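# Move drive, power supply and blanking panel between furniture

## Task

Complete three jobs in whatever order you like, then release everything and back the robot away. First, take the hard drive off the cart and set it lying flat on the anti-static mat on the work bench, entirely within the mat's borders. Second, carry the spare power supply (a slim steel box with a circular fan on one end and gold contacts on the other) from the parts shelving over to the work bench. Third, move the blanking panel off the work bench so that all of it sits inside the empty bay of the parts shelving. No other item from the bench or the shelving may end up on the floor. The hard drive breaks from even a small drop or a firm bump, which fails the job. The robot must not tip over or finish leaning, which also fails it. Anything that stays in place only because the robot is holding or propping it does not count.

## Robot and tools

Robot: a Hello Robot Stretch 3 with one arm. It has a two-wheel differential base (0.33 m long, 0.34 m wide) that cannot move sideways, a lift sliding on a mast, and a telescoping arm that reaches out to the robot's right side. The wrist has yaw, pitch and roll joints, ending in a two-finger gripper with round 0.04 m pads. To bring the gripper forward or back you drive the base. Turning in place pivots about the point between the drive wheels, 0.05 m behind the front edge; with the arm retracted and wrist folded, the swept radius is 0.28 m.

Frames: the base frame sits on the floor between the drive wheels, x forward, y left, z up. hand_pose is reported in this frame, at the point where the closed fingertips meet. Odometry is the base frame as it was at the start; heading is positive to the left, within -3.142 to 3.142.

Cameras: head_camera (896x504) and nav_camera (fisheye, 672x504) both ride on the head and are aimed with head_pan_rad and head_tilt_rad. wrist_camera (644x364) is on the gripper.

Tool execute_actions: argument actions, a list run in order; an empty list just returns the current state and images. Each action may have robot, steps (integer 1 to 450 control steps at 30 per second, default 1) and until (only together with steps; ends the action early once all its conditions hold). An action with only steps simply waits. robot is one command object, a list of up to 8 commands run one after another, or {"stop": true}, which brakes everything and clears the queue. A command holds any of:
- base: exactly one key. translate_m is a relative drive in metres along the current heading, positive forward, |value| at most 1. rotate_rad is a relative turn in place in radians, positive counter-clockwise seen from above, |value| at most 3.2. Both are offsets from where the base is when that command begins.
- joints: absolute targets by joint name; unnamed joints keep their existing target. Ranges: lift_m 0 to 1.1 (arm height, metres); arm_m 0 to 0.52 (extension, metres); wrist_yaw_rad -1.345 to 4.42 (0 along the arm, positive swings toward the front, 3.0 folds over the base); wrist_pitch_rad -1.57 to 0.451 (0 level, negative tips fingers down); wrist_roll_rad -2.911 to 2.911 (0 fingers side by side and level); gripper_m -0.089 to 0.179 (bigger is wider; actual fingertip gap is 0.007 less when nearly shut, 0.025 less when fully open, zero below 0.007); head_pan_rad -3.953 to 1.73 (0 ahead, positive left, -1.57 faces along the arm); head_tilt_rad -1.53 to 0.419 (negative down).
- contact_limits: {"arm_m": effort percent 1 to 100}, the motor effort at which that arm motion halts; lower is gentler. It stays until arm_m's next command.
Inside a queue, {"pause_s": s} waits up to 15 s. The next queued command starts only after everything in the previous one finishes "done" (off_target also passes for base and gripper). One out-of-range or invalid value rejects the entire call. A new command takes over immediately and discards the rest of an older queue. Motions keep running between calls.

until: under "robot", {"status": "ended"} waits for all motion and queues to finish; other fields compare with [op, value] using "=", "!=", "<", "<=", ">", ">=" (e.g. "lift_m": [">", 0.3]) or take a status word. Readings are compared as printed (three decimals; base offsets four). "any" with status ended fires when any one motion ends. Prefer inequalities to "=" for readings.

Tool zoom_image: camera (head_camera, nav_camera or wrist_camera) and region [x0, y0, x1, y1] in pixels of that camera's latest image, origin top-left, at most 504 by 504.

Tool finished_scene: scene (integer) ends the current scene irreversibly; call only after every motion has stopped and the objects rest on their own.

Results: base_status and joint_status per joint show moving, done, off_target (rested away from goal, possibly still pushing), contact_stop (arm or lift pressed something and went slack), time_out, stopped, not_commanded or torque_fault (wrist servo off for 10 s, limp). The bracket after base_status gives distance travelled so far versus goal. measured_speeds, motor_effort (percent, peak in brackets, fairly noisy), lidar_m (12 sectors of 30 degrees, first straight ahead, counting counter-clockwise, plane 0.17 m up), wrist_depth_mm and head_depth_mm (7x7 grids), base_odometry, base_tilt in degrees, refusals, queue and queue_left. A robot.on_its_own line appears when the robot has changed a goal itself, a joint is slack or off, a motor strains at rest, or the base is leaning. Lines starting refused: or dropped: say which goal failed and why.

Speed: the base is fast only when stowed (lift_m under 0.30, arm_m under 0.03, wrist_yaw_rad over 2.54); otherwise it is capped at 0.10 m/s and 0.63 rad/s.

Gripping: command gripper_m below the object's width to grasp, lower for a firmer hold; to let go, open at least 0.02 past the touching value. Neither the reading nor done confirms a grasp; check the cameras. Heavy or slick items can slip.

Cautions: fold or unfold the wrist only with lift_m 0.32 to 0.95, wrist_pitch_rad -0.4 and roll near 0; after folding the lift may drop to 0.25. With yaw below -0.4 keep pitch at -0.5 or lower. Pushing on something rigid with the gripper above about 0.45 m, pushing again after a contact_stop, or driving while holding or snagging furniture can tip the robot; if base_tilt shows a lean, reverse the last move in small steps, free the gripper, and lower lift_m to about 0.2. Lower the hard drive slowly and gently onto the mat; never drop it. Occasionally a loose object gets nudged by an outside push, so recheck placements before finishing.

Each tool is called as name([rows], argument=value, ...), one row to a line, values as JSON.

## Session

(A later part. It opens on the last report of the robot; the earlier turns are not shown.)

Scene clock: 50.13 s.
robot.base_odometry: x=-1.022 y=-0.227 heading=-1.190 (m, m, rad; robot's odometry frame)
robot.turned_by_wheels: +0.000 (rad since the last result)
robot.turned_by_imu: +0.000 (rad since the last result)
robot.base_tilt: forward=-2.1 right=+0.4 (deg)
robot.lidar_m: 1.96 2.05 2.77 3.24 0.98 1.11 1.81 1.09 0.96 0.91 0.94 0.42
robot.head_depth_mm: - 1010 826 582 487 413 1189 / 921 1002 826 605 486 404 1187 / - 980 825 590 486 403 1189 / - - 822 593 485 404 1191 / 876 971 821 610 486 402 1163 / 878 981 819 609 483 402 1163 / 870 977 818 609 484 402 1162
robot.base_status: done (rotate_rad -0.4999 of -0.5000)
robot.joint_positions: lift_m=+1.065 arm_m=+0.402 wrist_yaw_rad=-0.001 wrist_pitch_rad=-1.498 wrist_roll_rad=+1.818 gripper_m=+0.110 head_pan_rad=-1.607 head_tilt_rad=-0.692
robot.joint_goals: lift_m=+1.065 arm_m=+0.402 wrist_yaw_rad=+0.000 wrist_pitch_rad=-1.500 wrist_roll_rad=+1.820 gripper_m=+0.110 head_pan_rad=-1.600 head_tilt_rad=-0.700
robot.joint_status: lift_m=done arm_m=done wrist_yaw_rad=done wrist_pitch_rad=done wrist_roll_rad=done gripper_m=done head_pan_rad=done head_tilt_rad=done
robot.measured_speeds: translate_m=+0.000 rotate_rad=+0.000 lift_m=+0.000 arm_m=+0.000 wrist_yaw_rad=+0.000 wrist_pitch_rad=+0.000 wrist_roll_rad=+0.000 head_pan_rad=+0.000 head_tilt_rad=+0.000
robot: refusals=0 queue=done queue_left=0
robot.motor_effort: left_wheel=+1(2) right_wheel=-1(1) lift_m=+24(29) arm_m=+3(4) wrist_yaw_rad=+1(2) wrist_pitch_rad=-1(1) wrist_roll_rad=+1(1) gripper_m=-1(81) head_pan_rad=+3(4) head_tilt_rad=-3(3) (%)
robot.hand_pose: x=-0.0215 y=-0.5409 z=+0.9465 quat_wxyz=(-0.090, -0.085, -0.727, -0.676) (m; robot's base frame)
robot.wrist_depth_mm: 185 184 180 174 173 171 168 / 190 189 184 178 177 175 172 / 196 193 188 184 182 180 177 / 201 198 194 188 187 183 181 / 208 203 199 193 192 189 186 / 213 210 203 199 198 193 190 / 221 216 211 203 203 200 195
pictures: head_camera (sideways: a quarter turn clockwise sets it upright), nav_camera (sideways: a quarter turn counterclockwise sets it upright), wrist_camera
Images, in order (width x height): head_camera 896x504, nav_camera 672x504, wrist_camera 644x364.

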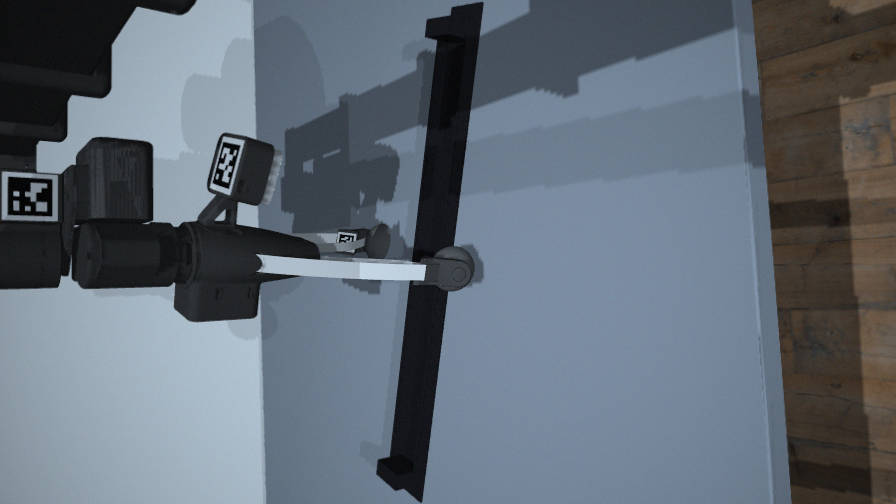

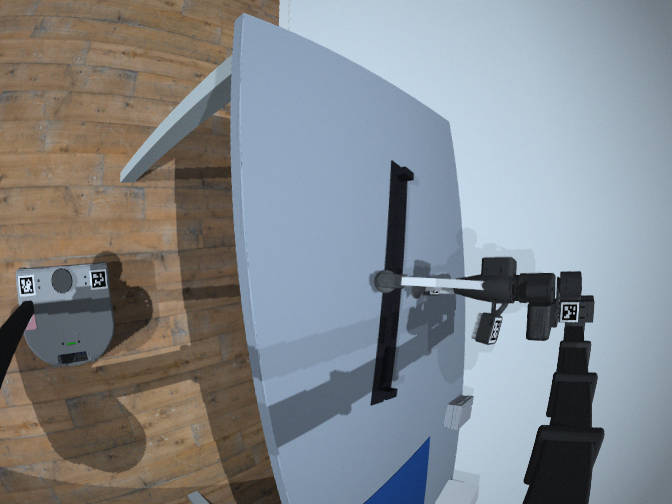

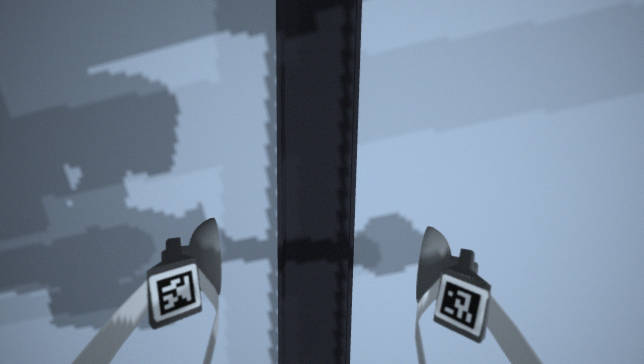

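execute_actions([
  {"robot":{"joints":{"lift_m":1.03}},"steps":450,"until":{"robot":{"status":"ended"}}},
  {"robot":{"joints":{"gripper_m":-0.04}},"steps":150,"until":{"robot":{"status":"ended"}}},
  {"steps":20},
])

Scene clock: 53.40 s.
robot.base_odometry: x=-1.022 y=-0.227 heading=-1.190 (m, m, rad; robot's odometry frame)
robot.turned_by_wheels: +0.000 (rad since the last result)
robot.turned_by_imu: +0.000 (rad since the last result)
robot.base_tilt: forward=-2.0 right=+0.3 (deg)
robot.lidar_m: 1.95 2.04 2.78 3.22 0.98 1.11 1.81 1.09 0.96 0.91 0.94 0.42
robot.head_depth_mm: - 1026 828 588 486 414 1191 / - 1004 825 600 487 402 1193 / - 998 785 608 486 403 1190 / - - 785 587 486 402 1184 / 880 970 818 599 485 403 1161 / 872 984 823 609 484 403 1171 / 872 973 817 608 485 401 1155
robot.base_status: done (rotate_rad -0.4998 of -0.5000)
robot.joint_positions: lift_m=+1.057 arm_m=+0.402 wrist_yaw_rad=-0.002 wrist_pitch_rad=-1.532 wrist_roll_rad=+1.819 gripper_m=-0.035 head_pan_rad=-1.607 head_tilt_rad=-0.692
robot.joint_goals: lift_m=+1.057 arm_m=+0.402 wrist_yaw_rad=+0.000 wrist_pitch_rad=-1.500 wrist_roll_rad=+1.820 gripper_m=-0.037 head_pan_rad=-1.600 head_tilt_rad=-0.700
robot.joint_status: lift_m=contact_stop arm_m=done wrist_yaw_rad=done wrist_pitch_rad=done wrist_roll_rad=done gripper_m=done head_pan_rad=done head_tilt_rad=done
robot.measured_speeds: translate_m=+0.000 rotate_rad=+0.000 lift_m=+0.000 arm_m=+0.000 wrist_yaw_rad=+0.000 wrist_pitch_rad=+0.000 wrist_roll_rad=+0.000 head_pan_rad=+0.000 head_tilt_rad=+0.000
robot: refusals=0 queue=done queue_left=0
robot.on_its_own: lift_m is slack since a contact_stop, until your next command for it (your +1.030 is given up)
robot.motor_effort: left_wheel=+2(4) right_wheel=-3(8) lift_m=+27(26) arm_m=+2(3) wrist_yaw_rad=+2(3) wrist_pitch_rad=+16(29) wrist_roll_rad=+0(1) gripper_m=-30(100) head_pan_rad=+3(3) head_tilt_rad=-3(4) (%)
robot.hand_pose: x=-0.0215 y=-0.5324 z=+0.9390 quat_wxyz=(-0.090, -0.087, -0.715, -0.688) (m; robot's base frame)
robot.wrist_depth_mm: 174 173 171 168 169 168 167 / 178 177 176 172 173 172 171 / 184 182 181 178 178 176 174 / 188 187 185 181 183 181 180 / 193 191 189 186 186 186 184 / 197 196 195 191 190 190 190 / 204 202 202 196 197 194 194
pictures: head_camera (sideways: a quarter turn clockwise sets it upright), nav_camera (sideways: a quarter turn counterclockwise sets it upright), wrist_camera
Images, in order (width x height): head_camera 896x504, nav_camera 672x504, wrist_camera 644x364.

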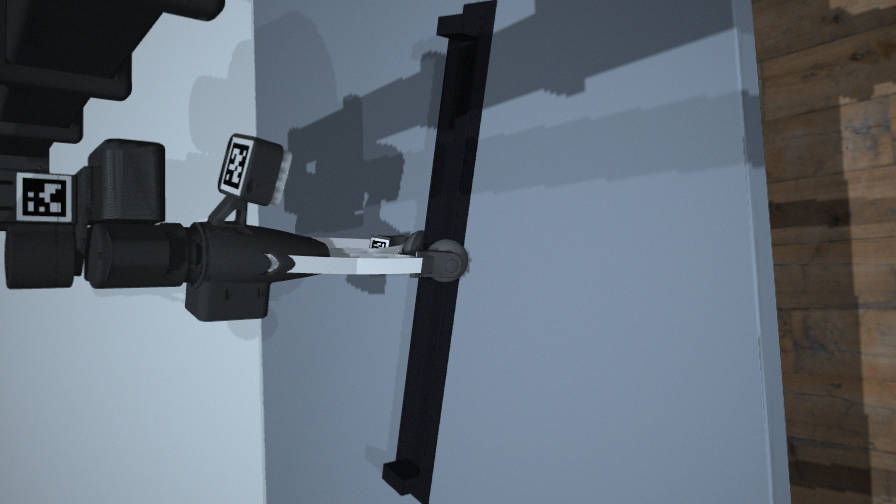

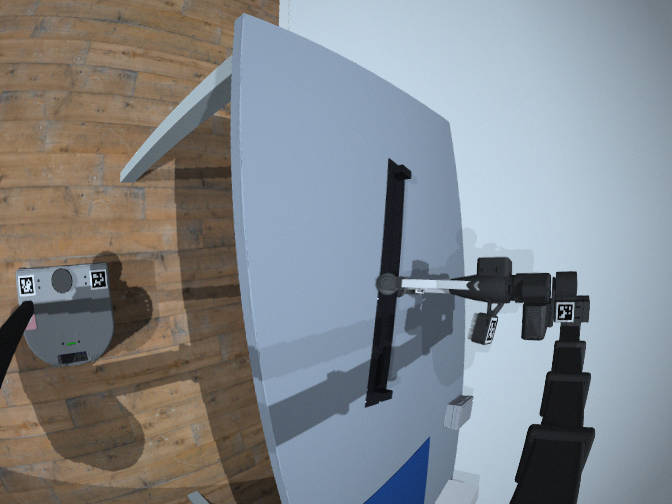

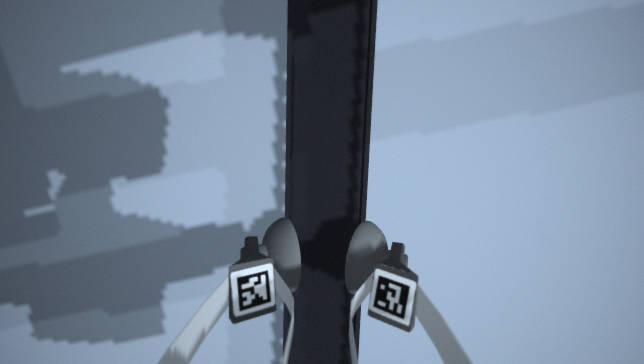

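Gripped. Lifting.

execute_actions([
  {"steps":60},
  {"robot":{"joints":{"lift_m":1.1}},"steps":450,"until":{"robot":{"status":"ended"}}},
  {"steps":60},
])

Scene clock: 58.57 s.
robot.base_odometry: x=-1.022 y=-0.227 heading=-1.190 (m, m, rad; robot's odometry frame)
robot.turned_by_wheels: +0.000 (rad since the last result)
robot.turned_by_imu: -0.001 (rad since the last result)
robot.base_tilt: forward=-2.1 right=+0.3 (deg)
robot.lidar_m: 1.95 2.04 2.78 3.25 0.98 1.11 1.81 1.09 0.96 0.91 0.94 0.42
robot.head_depth_mm: 904 1012 823 570 486 413 1189 / 895 1001 824 581 486 404 1191 / 923 980 824 588 485 403 1187 / - - 820 591 486 403 1193 / 881 998 820 588 486 402 1164 / 873 978 820 593 484 403 1161 / 869 973 820 608 484 401 1162
robot.base_status: done (rotate_rad -0.4999 of -0.5000)
robot.joint_positions: lift_m=+1.100 arm_m=+0.402 wrist_yaw_rad=-0.002 wrist_pitch_rad=-1.498 wrist_roll_rad=+1.819 gripper_m=-0.013 head_pan_rad=-1.607 head_tilt_rad=-0.692
robot.joint_goals: lift_m=+1.100 arm_m=+0.402 wrist_yaw_rad=+0.000 wrist_pitch_rad=-1.500 wrist_roll_rad=+1.820 gripper_m=-0.014 head_pan_rad=-1.600 head_tilt_rad=-0.700
robot.joint_status: lift_m=done arm_m=done wrist_yaw_rad=done wrist_pitch_rad=done wrist_roll_rad=done gripper_m=done head_pan_rad=done head_tilt_rad=done
robot.measured_speeds: translate_m=+0.000 rotate_rad=+0.000 lift_m=+0.000 arm_m=+0.000 wrist_yaw_rad=+0.000 wrist_pitch_rad=+0.000 wrist_roll_rad=+0.000 head_pan_rad=+0.000 head_tilt_rad=+0.000
robot: refusals=0 queue=done queue_left=0
robot.on_its_own: gripper_m is held at -0.014, not at your -0.040, by its stall guard, which is not easing now
robot.motor_effort: left_wheel=+1(3) right_wheel=-2(3) lift_m=+30(32) arm_m=+2(3) wrist_yaw_rad=+3(3) wrist_pitch_rad=-1(16) wrist_roll_rad=+0(0) gripper_m=-21(31) head_pan_rad=+3(4) head_tilt_rad=-4(3) (%)
robot.hand_pose: x=-0.0215 y=-0.5410 z=+0.9812 quat_wxyz=(-0.091, -0.085, -0.726, -0.676) (m; robot's base frame)
robot.wrist_depth_mm: 220 216 213 167 207 203 201 / 226 222 218 169 212 207 204 / 232 227 225 175 217 214 210 / 238 236 229 179 224 217 213 / 249 243 238 185 227 224 220 / 254 248 245 191 234 229 227 / 261 259 252 196 243 235 233
pictures: head_camera (sideways: a quarter turn clockwise sets it upright), nav_camera (sideways: a quarter turn counterclockwise sets it upright), wrist_camera
Images, in order (width x height): head_camera 896x504, nav_camera 672x504, wrist_camera 644x364.

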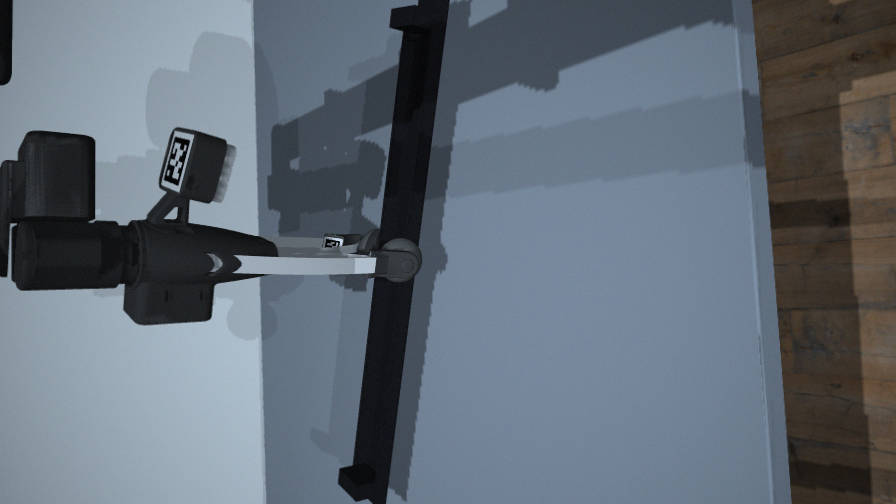

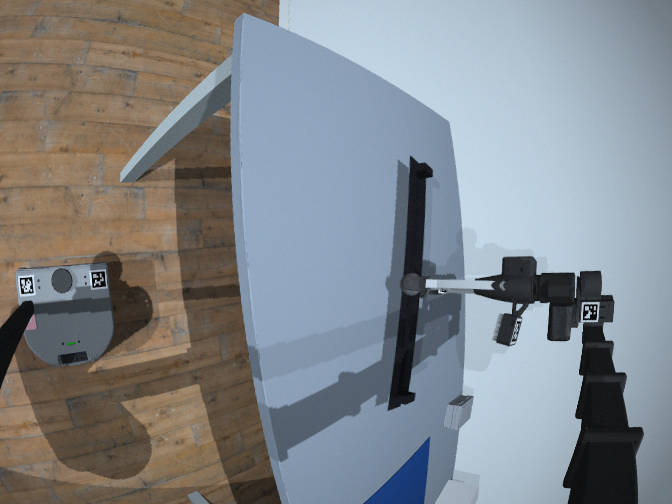

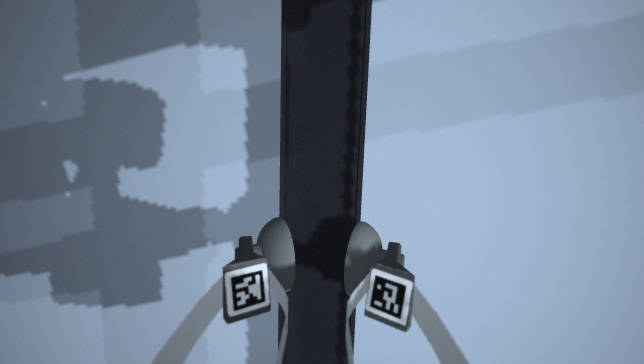

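execute_actions([
  {"robot":[{"joints":{"arm_m":0.08,"head_pan_rad":0,"head_tilt_rad":-0.5}},{"base":{"rotate_rad":1.31}},{"base":{"translate_m":1.0}},{"base":{"translate_m":0.95}}],"steps":450,"until":{"robot":{"status":"ended"}}},
  {"steps":450,"until":{"robot":{"status":"ended"}}},
])

Scene clock: 88.13 s.
robot.base_odometry: x=+0.914 y=+0.006 heading=+0.120 (m, m, rad; robot's odometry frame)
robot.turned_by_wheels: +1.310 (rad since the last result)
robot.turned_by_imu: +1.304 (rad since the last result)
robot.base_tilt: forward=-2.1 right=+0.3 (deg)
robot.lidar_m: 1.84 1.41 1.90 2.34 1.12 1.28 2.13 2.94 1.68 1.44 1.12 1.17
robot.head_depth_mm: 1774 1944 2155 2369 2059 1613 1305 / 1721 1875 2082 2305 2057 1591 1309 / 1660 1794 2003 2219 2049 1599 1309 / 1616 1767 1925 2158 2061 1608 1303 / 1565 1702 1859 2042 2059 1598 1314 / 1522 1647 1798 1983 2041 1608 1308 / 1485 1599 1743 1903 2026 1602 1304
robot.base_status: done (translate_m +0.9500 of +0.9500)
robot.joint_positions: lift_m=+1.100 arm_m=+0.080 wrist_yaw_rad=-0.001 wrist_pitch_rad=-1.497 wrist_roll_rad=+1.819 gripper_m=-0.013 head_pan_rad=-0.007 head_tilt_rad=-0.507
robot.joint_goals: lift_m=+1.100 arm_m=+0.080 wrist_yaw_rad=+0.000 wrist_pitch_rad=-1.500 wrist_roll_rad=+1.820 gripper_m=-0.014 head_pan_rad=+0.000 head_tilt_rad=-0.500
robot.joint_status: lift_m=done arm_m=done wrist_yaw_rad=done wrist_pitch_rad=done wrist_roll_rad=done gripper_m=done head_pan_rad=done head_tilt_rad=done
robot.measured_speeds: translate_m=+0.000 rotate_rad=+0.000 lift_m=+0.000 arm_m=+0.000 wrist_yaw_rad=+0.000 wrist_pitch_rad=+0.000 wrist_roll_rad=+0.000 head_pan_rad=+0.000 head_tilt_rad=+0.000
robot: refusals=0 queue=done queue_left=0
robot.on_its_own: gripper_m is held at -0.014, not at your -0.040, by its stall guard, which is not easing now
robot.motor_effort: left_wheel=-2(4) right_wheel=+3(8) lift_m=+30(30) arm_m=-2(3) wrist_yaw_rad=+1(2) wrist_pitch_rad=-1(1) wrist_roll_rad=+0(0) gripper_m=-21(21) head_pan_rad=+4(46) head_tilt_rad=+3(19) (%)
robot.hand_pose: x=-0.0215 y=-0.2198 z=+0.9812 quat_wxyz=(-0.091, -0.085, -0.727, -0.676) (m; robot's base frame)
robot.wrist_depth_mm: - - - 166 - - - / - - - 170 - - - / - - - 175 - - - / - - - 179 - - - / - - - 185 - - - / - - - 190 - - - / - - - 196 - - -
pictures: head_camera (sideways: a quarter turn clockwise sets it upright), nav_camera (sideways: a quarter turn counterclockwise sets it upright), wrist_camera
Images, in order (width x height): head_camera 896x504, nav_camera 672x504, wrist_camera 644x364.

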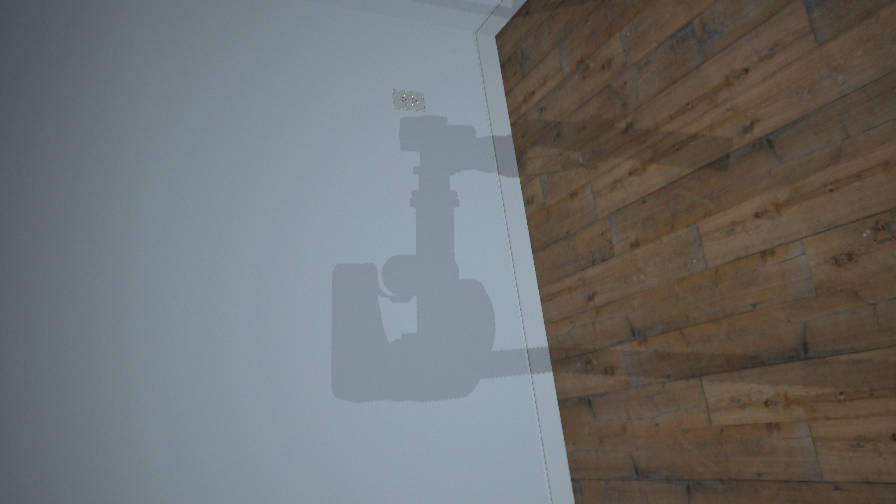

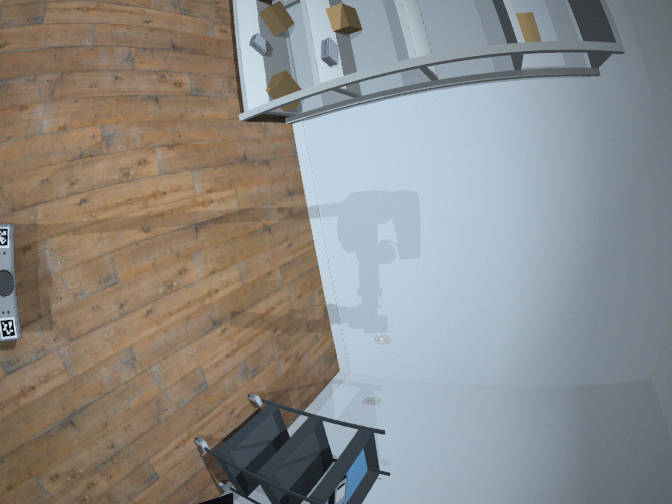

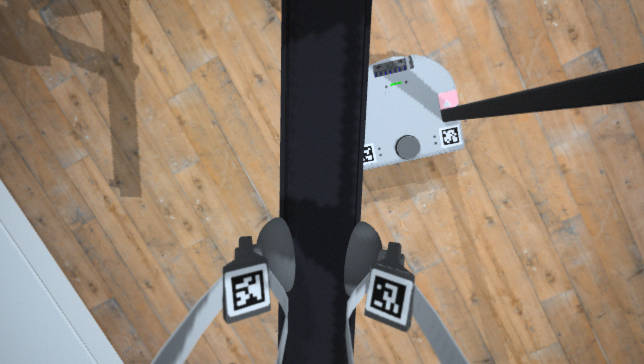

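execute_actions([
  {"robot":[{"base":{"rotate_rad":1.12},"joints":{"head_pan_rad":-1.3,"head_tilt_rad":-0.35}},{"base":{"translate_m":1.0}},{"base":{"rotate_rad":0.76}}],"steps":450,"until":{"robot":{"status":"ended"}}},
  {"steps":450,"until":{"robot":{"status":"ended"}}},
])

Scene clock: 104.60 s.
robot.base_odometry: x=+1.240 y=+0.952 heading=+2.000 (m, m, rad; robot's odometry frame)
robot.turned_by_wheels: +1.880 (rad since the last result)
robot.turned_by_imu: +1.870 (rad since the last result)
robot.base_tilt: forward=-2.0 right=+0.3 (deg)
robot.lidar_m: 1.60 0.99 0.80 1.59 3.03 2.25 1.75 1.62 0.72 0.85 0.90 1.65
robot.head_depth_mm: 676 1002 1069 1060 729 - - / 587 1039 1094 969 725 - 854 / 592 1071 1132 968 1188 1051 924 / 998 1106 1164 967 1323 1054 949 / 696 1139 1209 967 1366 1098 1260 / 699 1151 1238 972 1454 1071 955 / 715 1218 1302 1347 1497 1012 362
robot.base_status: done (rotate_rad +0.7598 of +0.7600)
robot.joint_positions: lift_m=+1.100 arm_m=+0.080 wrist_yaw_rad=-0.001 wrist_pitch_rad=-1.497 wrist_roll_rad=+1.819 gripper_m=-0.013 head_pan_rad=-1.293 head_tilt_rad=-0.359
robot.joint_goals: lift_m=+1.100 arm_m=+0.080 wrist_yaw_rad=+0.000 wrist_pitch_rad=-1.500 wrist_roll_rad=+1.820 gripper_m=-0.014 head_pan_rad=-1.300 head_tilt_rad=-0.350
robot.joint_status: lift_m=done arm_m=done wrist_yaw_rad=done wrist_pitch_rad=done wrist_roll_rad=done gripper_m=done head_pan_rad=done head_tilt_rad=done
robot.measured_speeds: translate_m=+0.000 rotate_rad=+0.000 lift_m=+0.000 arm_m=+0.000 wrist_yaw_rad=+0.000 wrist_pitch_rad=+0.000 wrist_roll_rad=+0.000 head_pan_rad=+0.000 head_tilt_rad=+0.000
robot: refusals=0 queue=done queue_left=0
robot.on_its_own: gripper_m is held at -0.014, not at your -0.040, by its stall guard, which is not easing now
robot.motor_effort: left_wheel=-1(4) right_wheel=+3(7) lift_m=+30(30) arm_m=-2(2) wrist_yaw_rad=+0(3) wrist_pitch_rad=-1(1) wrist_roll_rad=+0(0) gripper_m=-20(21) head_pan_rad=-3(46) head_tilt_rad=+4(15) (%)
robot.hand_pose: x=-0.0215 y=-0.2198 z=+0.9812 quat_wxyz=(-0.091, -0.085, -0.727, -0.676) (m; robot's base frame)
robot.wrist_depth_mm: - - - 166 - - - / 632 - - 170 - - - / 651 - - 175 - - - / 648 - - 178 - - - / 689 - - 184 - - - / 703 712 - 190 - - - / 681 715 - 196 - - -
pictures: head_camera (sideways: a quarter turn clockwise sets it upright), nav_camera (sideways: a quarter turn counterclockwise sets it upright), wrist_camera
Images, in order (width x height): head_camera 896x504, nav_camera 672x504, wrist_camera 644x364.

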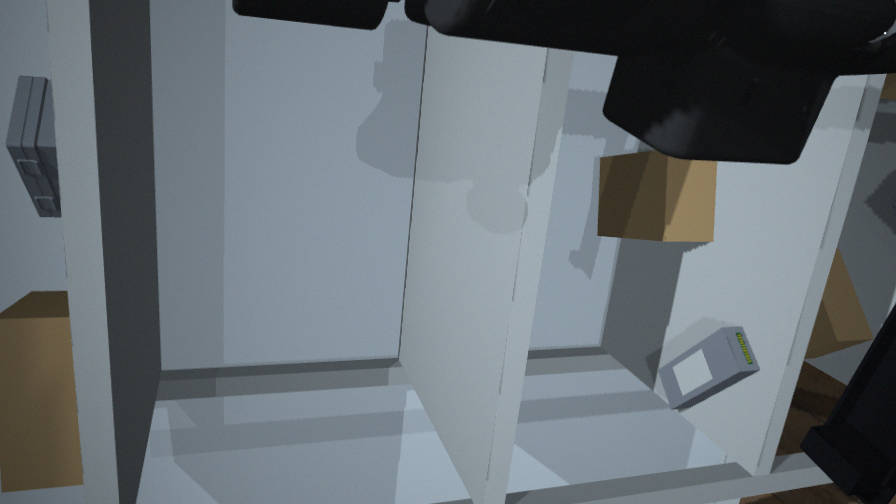

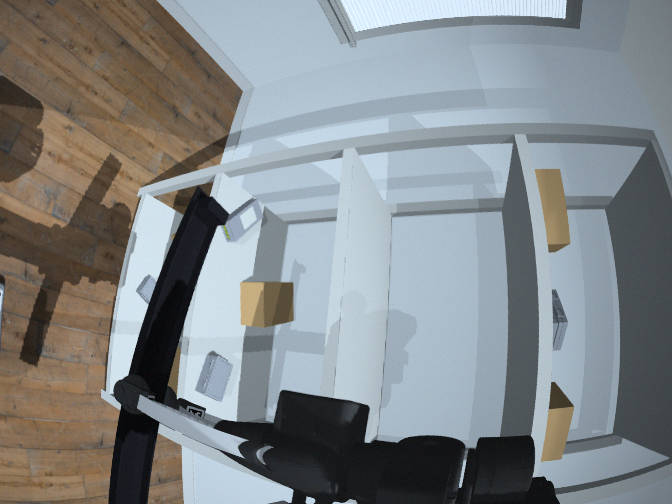

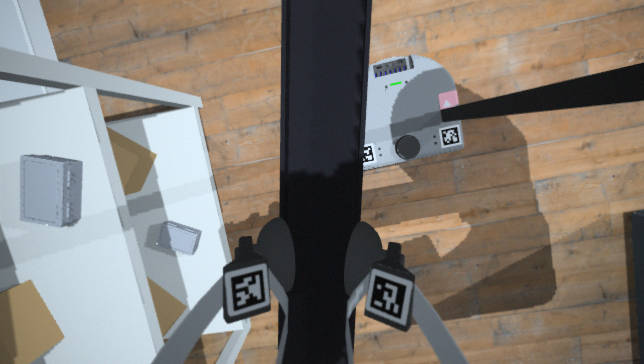

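execute_actions([
  {"robot":{"base":{"translate_m":0.13},"joints":{"arm_m":0.33,"head_pan_rad":-1.6,"head_tilt_rad":-0.6}},"steps":450,"until":{"robot":{"status":"ended"}}},
])

Scene clock: 108.20 s.
robot.base_odometry: x=+1.185 y=+1.070 heading=+2.000 (m, m, rad; robot's odometry frame)
robot.turned_by_wheels: +0.000 (rad since the last result)
robot.turned_by_imu: +0.000 (rad since the last result)
robot.base_tilt: forward=-2.1 right=+0.4 (deg)
robot.lidar_m: 1.47 0.98 0.75 1.03 3.22 2.38 1.89 1.64 0.78 0.91 0.83 1.51
robot.head_depth_mm: - 1059 836 1305 984 1096 1219 / 1002 1091 783 1317 980 1322 1218 / - 1103 780 1317 1007 1340 1212 / 949 - - 1237 1049 1329 1215 / 977 1068 780 1189 1046 1365 1216 / 974 1068 831 1305 1087 1345 1217 / 968 1070 828 725 1044 1401 1209
robot.base_status: done (translate_m +0.1300 of +0.1300)
robot.joint_positions: lift_m=+1.100 arm_m=+0.330 wrist_yaw_rad=-0.001 wrist_pitch_rad=-1.497 wrist_roll_rad=+1.819 gripper_m=-0.013 head_pan_rad=-1.593 head_tilt_rad=-0.593
robot.joint_goals: lift_m=+1.100 arm_m=+0.330 wrist_yaw_rad=+0.000 wrist_pitch_rad=-1.500 wrist_roll_rad=+1.820 gripper_m=-0.014 head_pan_rad=-1.600 head_tilt_rad=-0.600
robot.joint_status: lift_m=done arm_m=done wrist_yaw_rad=done wrist_pitch_rad=done wrist_roll_rad=done gripper_m=done head_pan_rad=done head_tilt_rad=done
robot.measured_speeds: translate_m=+0.000 rotate_rad=+0.000 lift_m=+0.000 arm_m=+0.000 wrist_yaw_rad=+0.000 wrist_pitch_rad=+0.000 wrist_roll_rad=+0.000 head_pan_rad=+0.000 head_tilt_rad=+0.000
robot: refusals=0 queue=done queue_left=0
robot.on_its_own: gripper_m is held at -0.014, not at your -0.040, by its stall guard, which is not easing now
robot.motor_effort: left_wheel=-2(3) right_wheel=+3(8) lift_m=+30(30) arm_m=+3(0) wrist_yaw_rad=+0(2) wrist_pitch_rad=-1(1) wrist_roll_rad=+0(0) gripper_m=-20(21) head_pan_rad=-3(26) head_tilt_rad=-4(19) (%)
robot.hand_pose: x=-0.0215 y=-0.4692 z=+0.9812 quat_wxyz=(-0.091, -0.085, -0.727, -0.675) (m; robot's base frame)
robot.wrist_depth_mm: 610 594 - 166 - - - / 619 575 - 171 - - - / 646 636 - 174 - - - / 670 644 660 180 - - - / 577 667 659 184 - - - / 591 689 659 190 - - - / 721 716 698 195 - - -
pictures: head_camera (sideways: a quarter turn clockwise sets it upright), nav_camera (sideways: a quarter turn counterclockwise sets it upright), wrist_camera
Images, in order (width x height): head_camera 896x504, nav_camera 672x504, wrist_camera 644x364.

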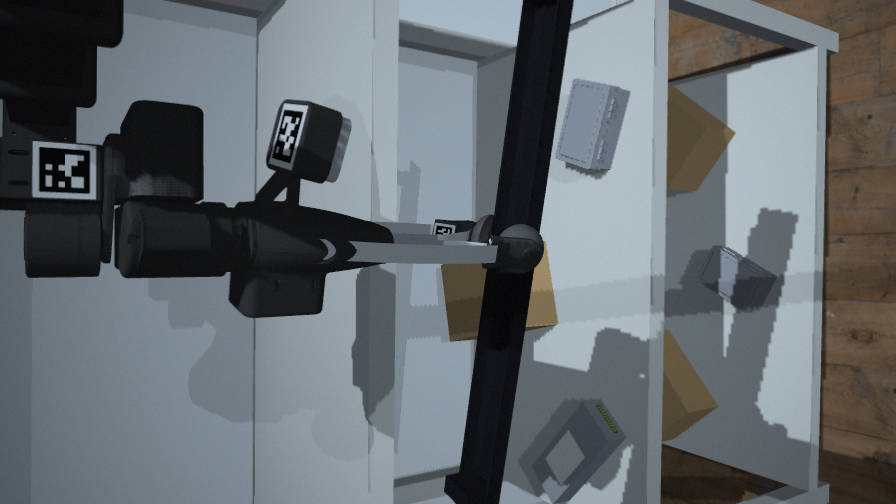

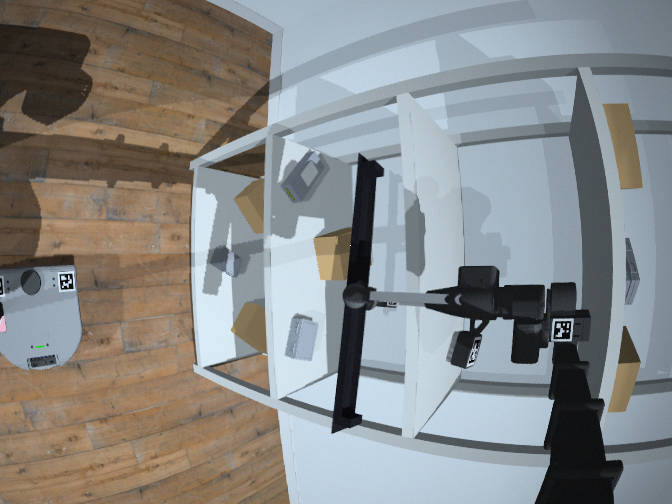

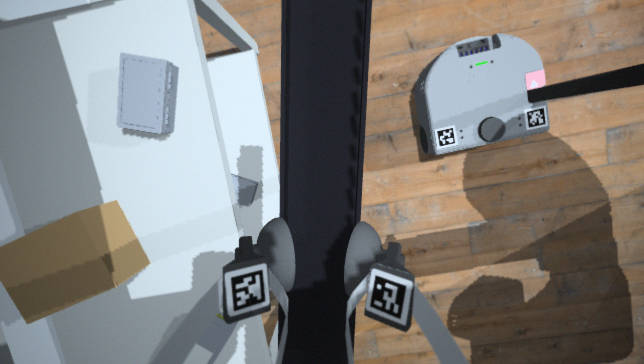

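execute_actions([
  {"robot":[{"joints":{"arm_m":0.04}},{"base":{"rotate_rad":0.6}},{"base":{"translate_m":-0.42}},{"base":{"rotate_rad":-0.6}},{"base":{"translate_m":0.35}},{"joints":{"arm_m":0.18}}],"steps":450,"until":{"robot":{"status":"ended"}}},
  {"steps":450,"until":{"robot":{"status":"ended"}}},
])

Scene clock: 128.07 s.
robot.base_odometry: x=+1.400 y=+1.171 heading=+2.000 (m, m, rad; robot's odometry frame)
robot.turned_by_wheels: +0.000 (rad since the last result)
robot.turned_by_imu: -0.003 (rad since the last result)
robot.base_tilt: forward=-2.1 right=+0.3 (deg)
robot.lidar_m: 1.46 1.31 0.97 1.00 3.25 2.40 1.89 0.61 0.60 0.72 0.64 1.37
robot.head_depth_mm: - 825 784 535 1055 395 1089 / - - 808 504 1053 407 1093 / - - - 534 1052 418 1096 / 748 - - - 910 827 1077 / 769 847 888 545 906 829 1076 / 769 850 830 567 1050 850 1095 / 767 844 832 568 520 820 1096
robot.base_status: done (translate_m +0.3500 of +0.3500)
robot.joint_positions: lift_m=+1.100 arm_m=+0.180 wrist_yaw_rad=-0.001 wrist_pitch_rad=-1.497 wrist_roll_rad=+1.819 gripper_m=-0.013 head_pan_rad=-1.593 head_tilt_rad=-0.593
robot.joint_goals: lift_m=+1.100 arm_m=+0.180 wrist_yaw_rad=+0.000 wrist_pitch_rad=-1.500 wrist_roll_rad=+1.820 gripper_m=-0.014 head_pan_rad=-1.600 head_tilt_rad=-0.600
robot.joint_status: lift_m=done arm_m=done wrist_yaw_rad=done wrist_pitch_rad=done wrist_roll_rad=done gripper_m=done head_pan_rad=done head_tilt_rad=done
robot.measured_speeds: translate_m=+0.000 rotate_rad=+0.000 lift_m=+0.000 arm_m=+0.000 wrist_yaw_rad=+0.000 wrist_pitch_rad=+0.000 wrist_roll_rad=+0.000 head_pan_rad=+0.000 head_tilt_rad=+0.000
robot: refusals=0 queue=done queue_left=0
robot.on_its_own: gripper_m is held at -0.014, not at your -0.040, by its stall guard, which is not easing now
robot.motor_effort: left_wheel=+3(4) right_wheel=-3(7) lift_m=+30(30) arm_m=+4(0) wrist_yaw_rad=+1(1) wrist_pitch_rad=-1(1) wrist_roll_rad=+0(0) gripper_m=-21(21) head_pan_rad=-3(3) head_tilt_rad=-2(2) (%)
robot.hand_pose: x=-0.0215 y=-0.3192 z=+0.9812 quat_wxyz=(-0.091, -0.085, -0.727, -0.675) (m; robot's base frame)
robot.wrist_depth_mm: 607 603 603 166 - - - / 629 613 609 169 - - - / 182 628 616 175 - - - / 177 645 642 178 - - - / 172 566 656 185 - - - / 168 590 683 190 - - - / 172 711 645 197 - - -
pictures: head_camera (sideways: a quarter turn clockwise sets it upright), nav_camera (sideways: a quarter turn counterclockwise sets it upright), wrist_camera
Images, in order (width x height): head_camera 896x504, nav_camera 672x504, wrist_camera 644x364.

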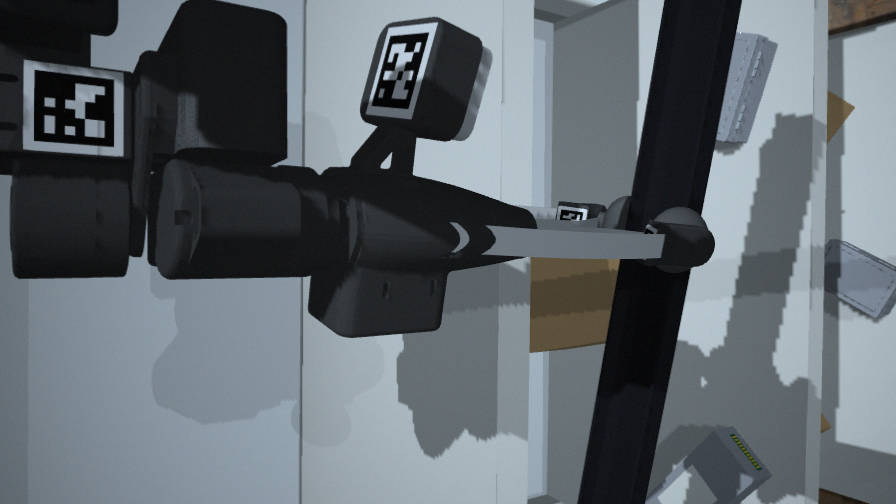

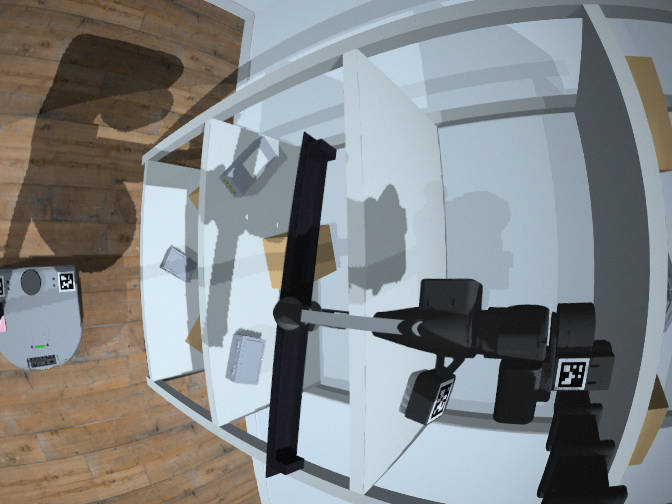

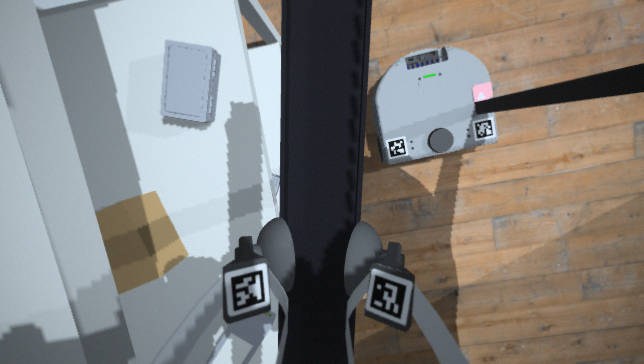

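execute_actions([
  {"robot":[{"joints":{"arm_m":0.0}},{"joints":{"wrist_roll_rad":1.57}},{"joints":{"wrist_pitch_rad":-1.2}},{"joints":{"wrist_pitch_rad":-0.9}},{"joints":{"wrist_pitch_rad":-0.6}}],"steps":450,"until":{"robot":{"status":"ended"}}},
])

Scene clock: 134.73 s.
robot.base_odometry: x=+1.400 y=+1.171 heading=+2.000 (m, m, rad; robot's odometry frame)
robot.turned_by_wheels: +0.000 (rad since the last result)
robot.turned_by_imu: -0.001 (rad since the last result)
robot.base_tilt: forward=-2.0 right=+0.4 (deg)
robot.lidar_m: 1.46 1.31 0.98 1.00 3.23 2.39 1.90 0.61 0.60 0.71 0.64 1.37
robot.head_depth_mm: - - - - - 821 1091 / - - - - - - 1095 / - - - - - - 1092 / - - 891 - - 852 1078 / 770 852 831 609 - 873 1072 / 768 848 829 568 1019 871 1092 / 766 847 835 568 1016 824 1092
robot.base_status: done (translate_m +0.3500 of +0.3500)
robot.joint_positions: lift_m=+1.100 arm_m=+0.002 wrist_yaw_rad=-0.001 wrist_pitch_rad=-0.626 wrist_roll_rad=+1.578 gripper_m=-0.011 head_pan_rad=-1.593 head_tilt_rad=-0.593
robot.joint_goals: lift_m=+1.100 arm_m=+0.000 wrist_yaw_rad=+0.000 wrist_pitch_rad=-0.600 wrist_roll_rad=+1.570 gripper_m=-0.011 head_pan_rad=-1.600 head_tilt_rad=-0.600
robot.joint_status: lift_m=done arm_m=done wrist_yaw_rad=done wrist_pitch_rad=done wrist_roll_rad=done gripper_m=done head_pan_rad=done head_tilt_rad=done
robot.measured_speeds: translate_m=+0.000 rotate_rad=+0.000 lift_m=+0.000 arm_m=+0.000 wrist_yaw_rad=+0.000 wrist_pitch_rad=+0.000 wrist_roll_rad=+0.000 head_pan_rad=+0.000 head_tilt_rad=+0.000
robot: refusals=0 queue=done queue_left=0
robot.on_its_own: gripper_m is held at -0.011, not at your -0.040, by its stall guard, which is not easing now
robot.motor_effort: left_wheel=+2(3) right_wheel=-3(3) lift_m=+30(30) arm_m=-2(2) wrist_yaw_rad=+1(1) wrist_pitch_rad=+13(13) wrist_roll_rad=-4(2) gripper_m=-20(21) head_pan_rad=-3(3) head_tilt_rad=-2(3) (%)
robot.hand_pose: x=-0.0216 y=-0.3408 z=+1.0687 quat_wxyz=(-0.003, -0.002, -0.951, -0.308) (m; robot's base frame)
robot.wrist_depth_mm: 533 614 440 167 762 567 825 / 547 635 450 171 775 580 862 / 563 650 466 174 761 609 864 / 581 646 478 180 749 646 881 / 585 675 542 184 743 655 915 / 595 694 650 191 696 659 939 / 613 691 483 197 - 809 960
pictures: head_camera (sideways: a quarter turn clockwise sets it upright), nav_camera (sideways: a quarter turn counterclockwise sets it upright), wrist_camera
Images, in order (width x height): head_camera 896x504, nav_camera 672x504, wrist_camera 644x364.

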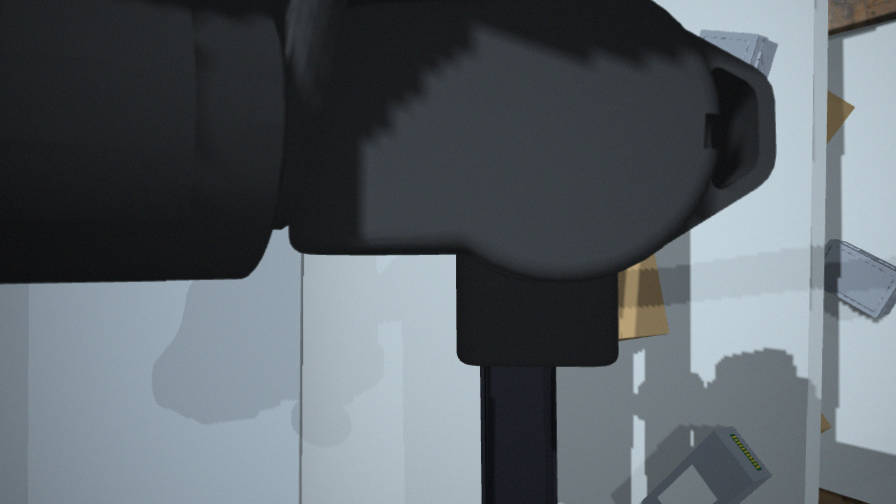

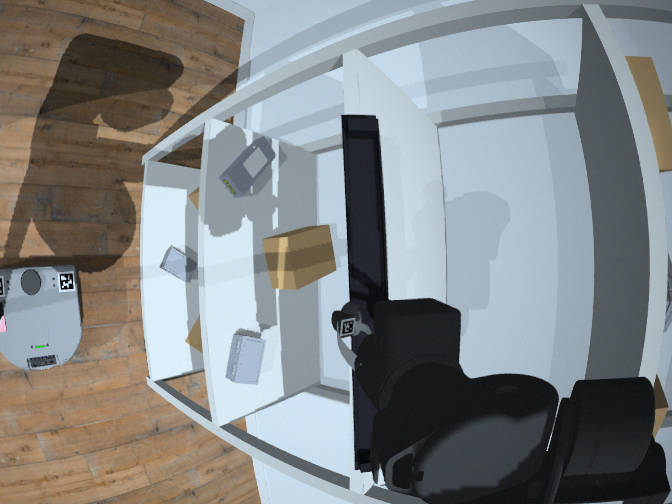

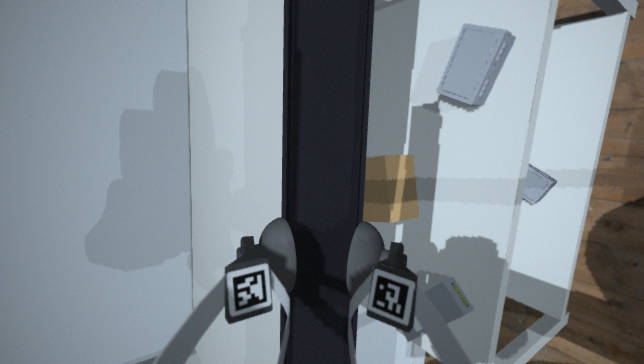

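execute_actions([
  {"robot":[{"base":{"translate_m":0.04},"joints":{"head_tilt_rad":-0.4}},{"joints":{"arm_m":0.15},"contact_limits":{"arm_m":15}}],"steps":450,"until":{"robot":{"status":"ended"}}},
])

Scene clock: 138.40 s.
robot.base_odometry: x=+1.383 y=+1.208 heading=+2.000 (m, m, rad; robot's odometry frame)
robot.turned_by_wheels: +0.000 (rad since the last result)
robot.turned_by_imu: +0.000 (rad since the last result)
robot.base_tilt: forward=-2.0 right=+0.3 (deg)
robot.lidar_m: 1.42 1.31 0.97 0.96 3.29 2.44 1.94 0.63 0.64 0.74 0.61 1.37
robot.head_depth_mm: 594 - 892 738 519 999 828 / 560 - - - 524 1008 827 / 598 817 - - 518 1001 827 / 600 819 900 - 513 871 826 / 601 828 894 906 512 934 827 / 598 831 897 842 513 999 826 / 597 832 896 841 512 999 784
robot.base_status: done (translate_m +0.0400 of +0.0400)
robot.joint_positions: lift_m=+1.100 arm_m=+0.150 wrist_yaw_rad=-0.001 wrist_pitch_rad=-0.625 wrist_roll_rad=+1.578 gripper_m=-0.011 head_pan_rad=-1.593 head_tilt_rad=-0.409
robot.joint_goals: lift_m=+1.100 arm_m=+0.150 wrist_yaw_rad=+0.000 wrist_pitch_rad=-0.600 wrist_roll_rad=+1.570 gripper_m=-0.011 head_pan_rad=-1.600 head_tilt_rad=-0.400
robot.joint_status: lift_m=done arm_m=done wrist_yaw_rad=done wrist_pitch_rad=done wrist_roll_rad=done gripper_m=done head_pan_rad=done head_tilt_rad=done
robot.measured_speeds: translate_m=+0.000 rotate_rad=+0.000 lift_m=+0.000 arm_m=+0.000 wrist_yaw_rad=+0.000 wrist_pitch_rad=+0.000 wrist_roll_rad=+0.000 head_pan_rad=+0.000 head_tilt_rad=+0.000
robot: refusals=0 queue=done queue_left=0
robot.on_its_own: gripper_m is held at -0.011, not at your -0.040, by its stall guard, which is not easing now
robot.motor_effort: left_wheel=+2(6) right_wheel=-3(4) lift_m=+30(30) arm_m=+3(8) wrist_yaw_rad=+1(1) wrist_pitch_rad=+13(13) wrist_roll_rad=-4(4) gripper_m=-20(20) head_pan_rad=-3(3) head_tilt_rad=+3(16) (%)
robot.contact_limits: arm_m 15 (drawing in: default 15, maximum 24; extending or still: default 22, maximum 35)
robot.hand_pose: x=-0.0216 y=-0.4882 z=+1.0689 quat_wxyz=(-0.003, -0.002, -0.951, -0.308) (m; robot's base frame)
robot.wrist_depth_mm: 428 486 439 167 195 172 453 / 442 496 458 172 198 183 476 / 446 511 462 174 199 544 489 / 460 529 480 178 201 559 496 / 464 521 550 184 198 567 511 / 466 546 605 191 192 564 533 / 481 555 481 196 220 586 543
pictures: head_camera (sideways: a quarter turn clockwise sets it upright), nav_camera (sideways: a quarter turn counterclockwise sets it upright), wrist_camera
Images, in order (width x height): head_camera 896x504, nav_camera 672x504, wrist_camera 644x364.

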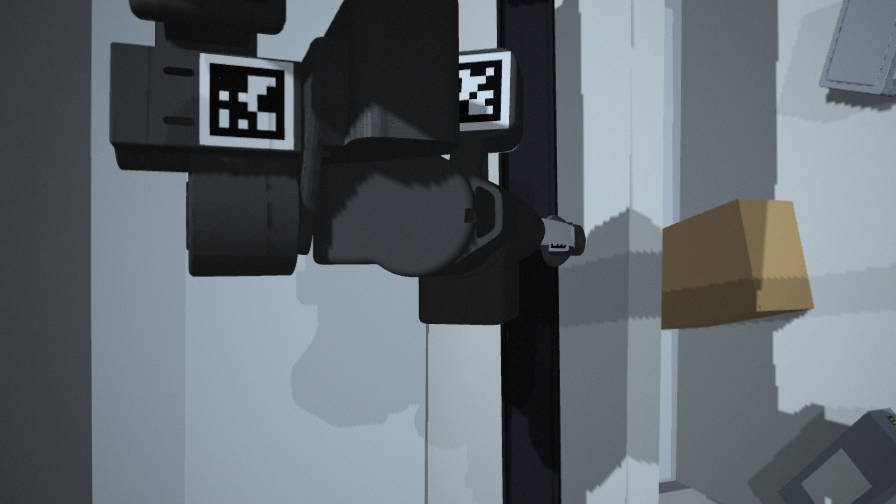

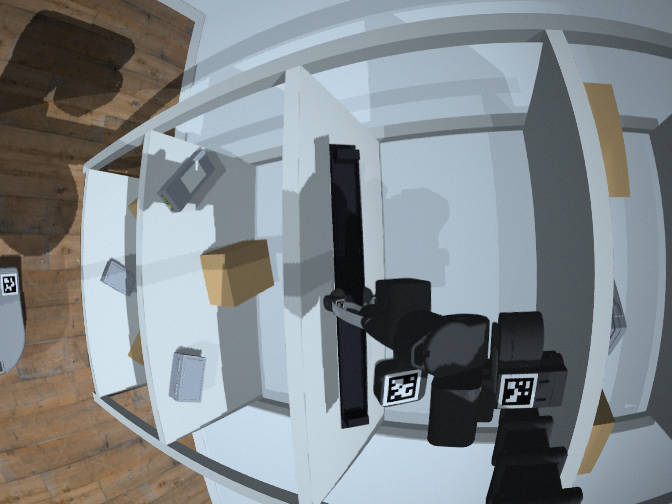

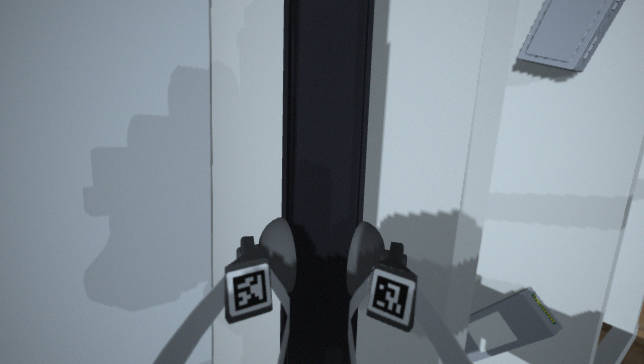

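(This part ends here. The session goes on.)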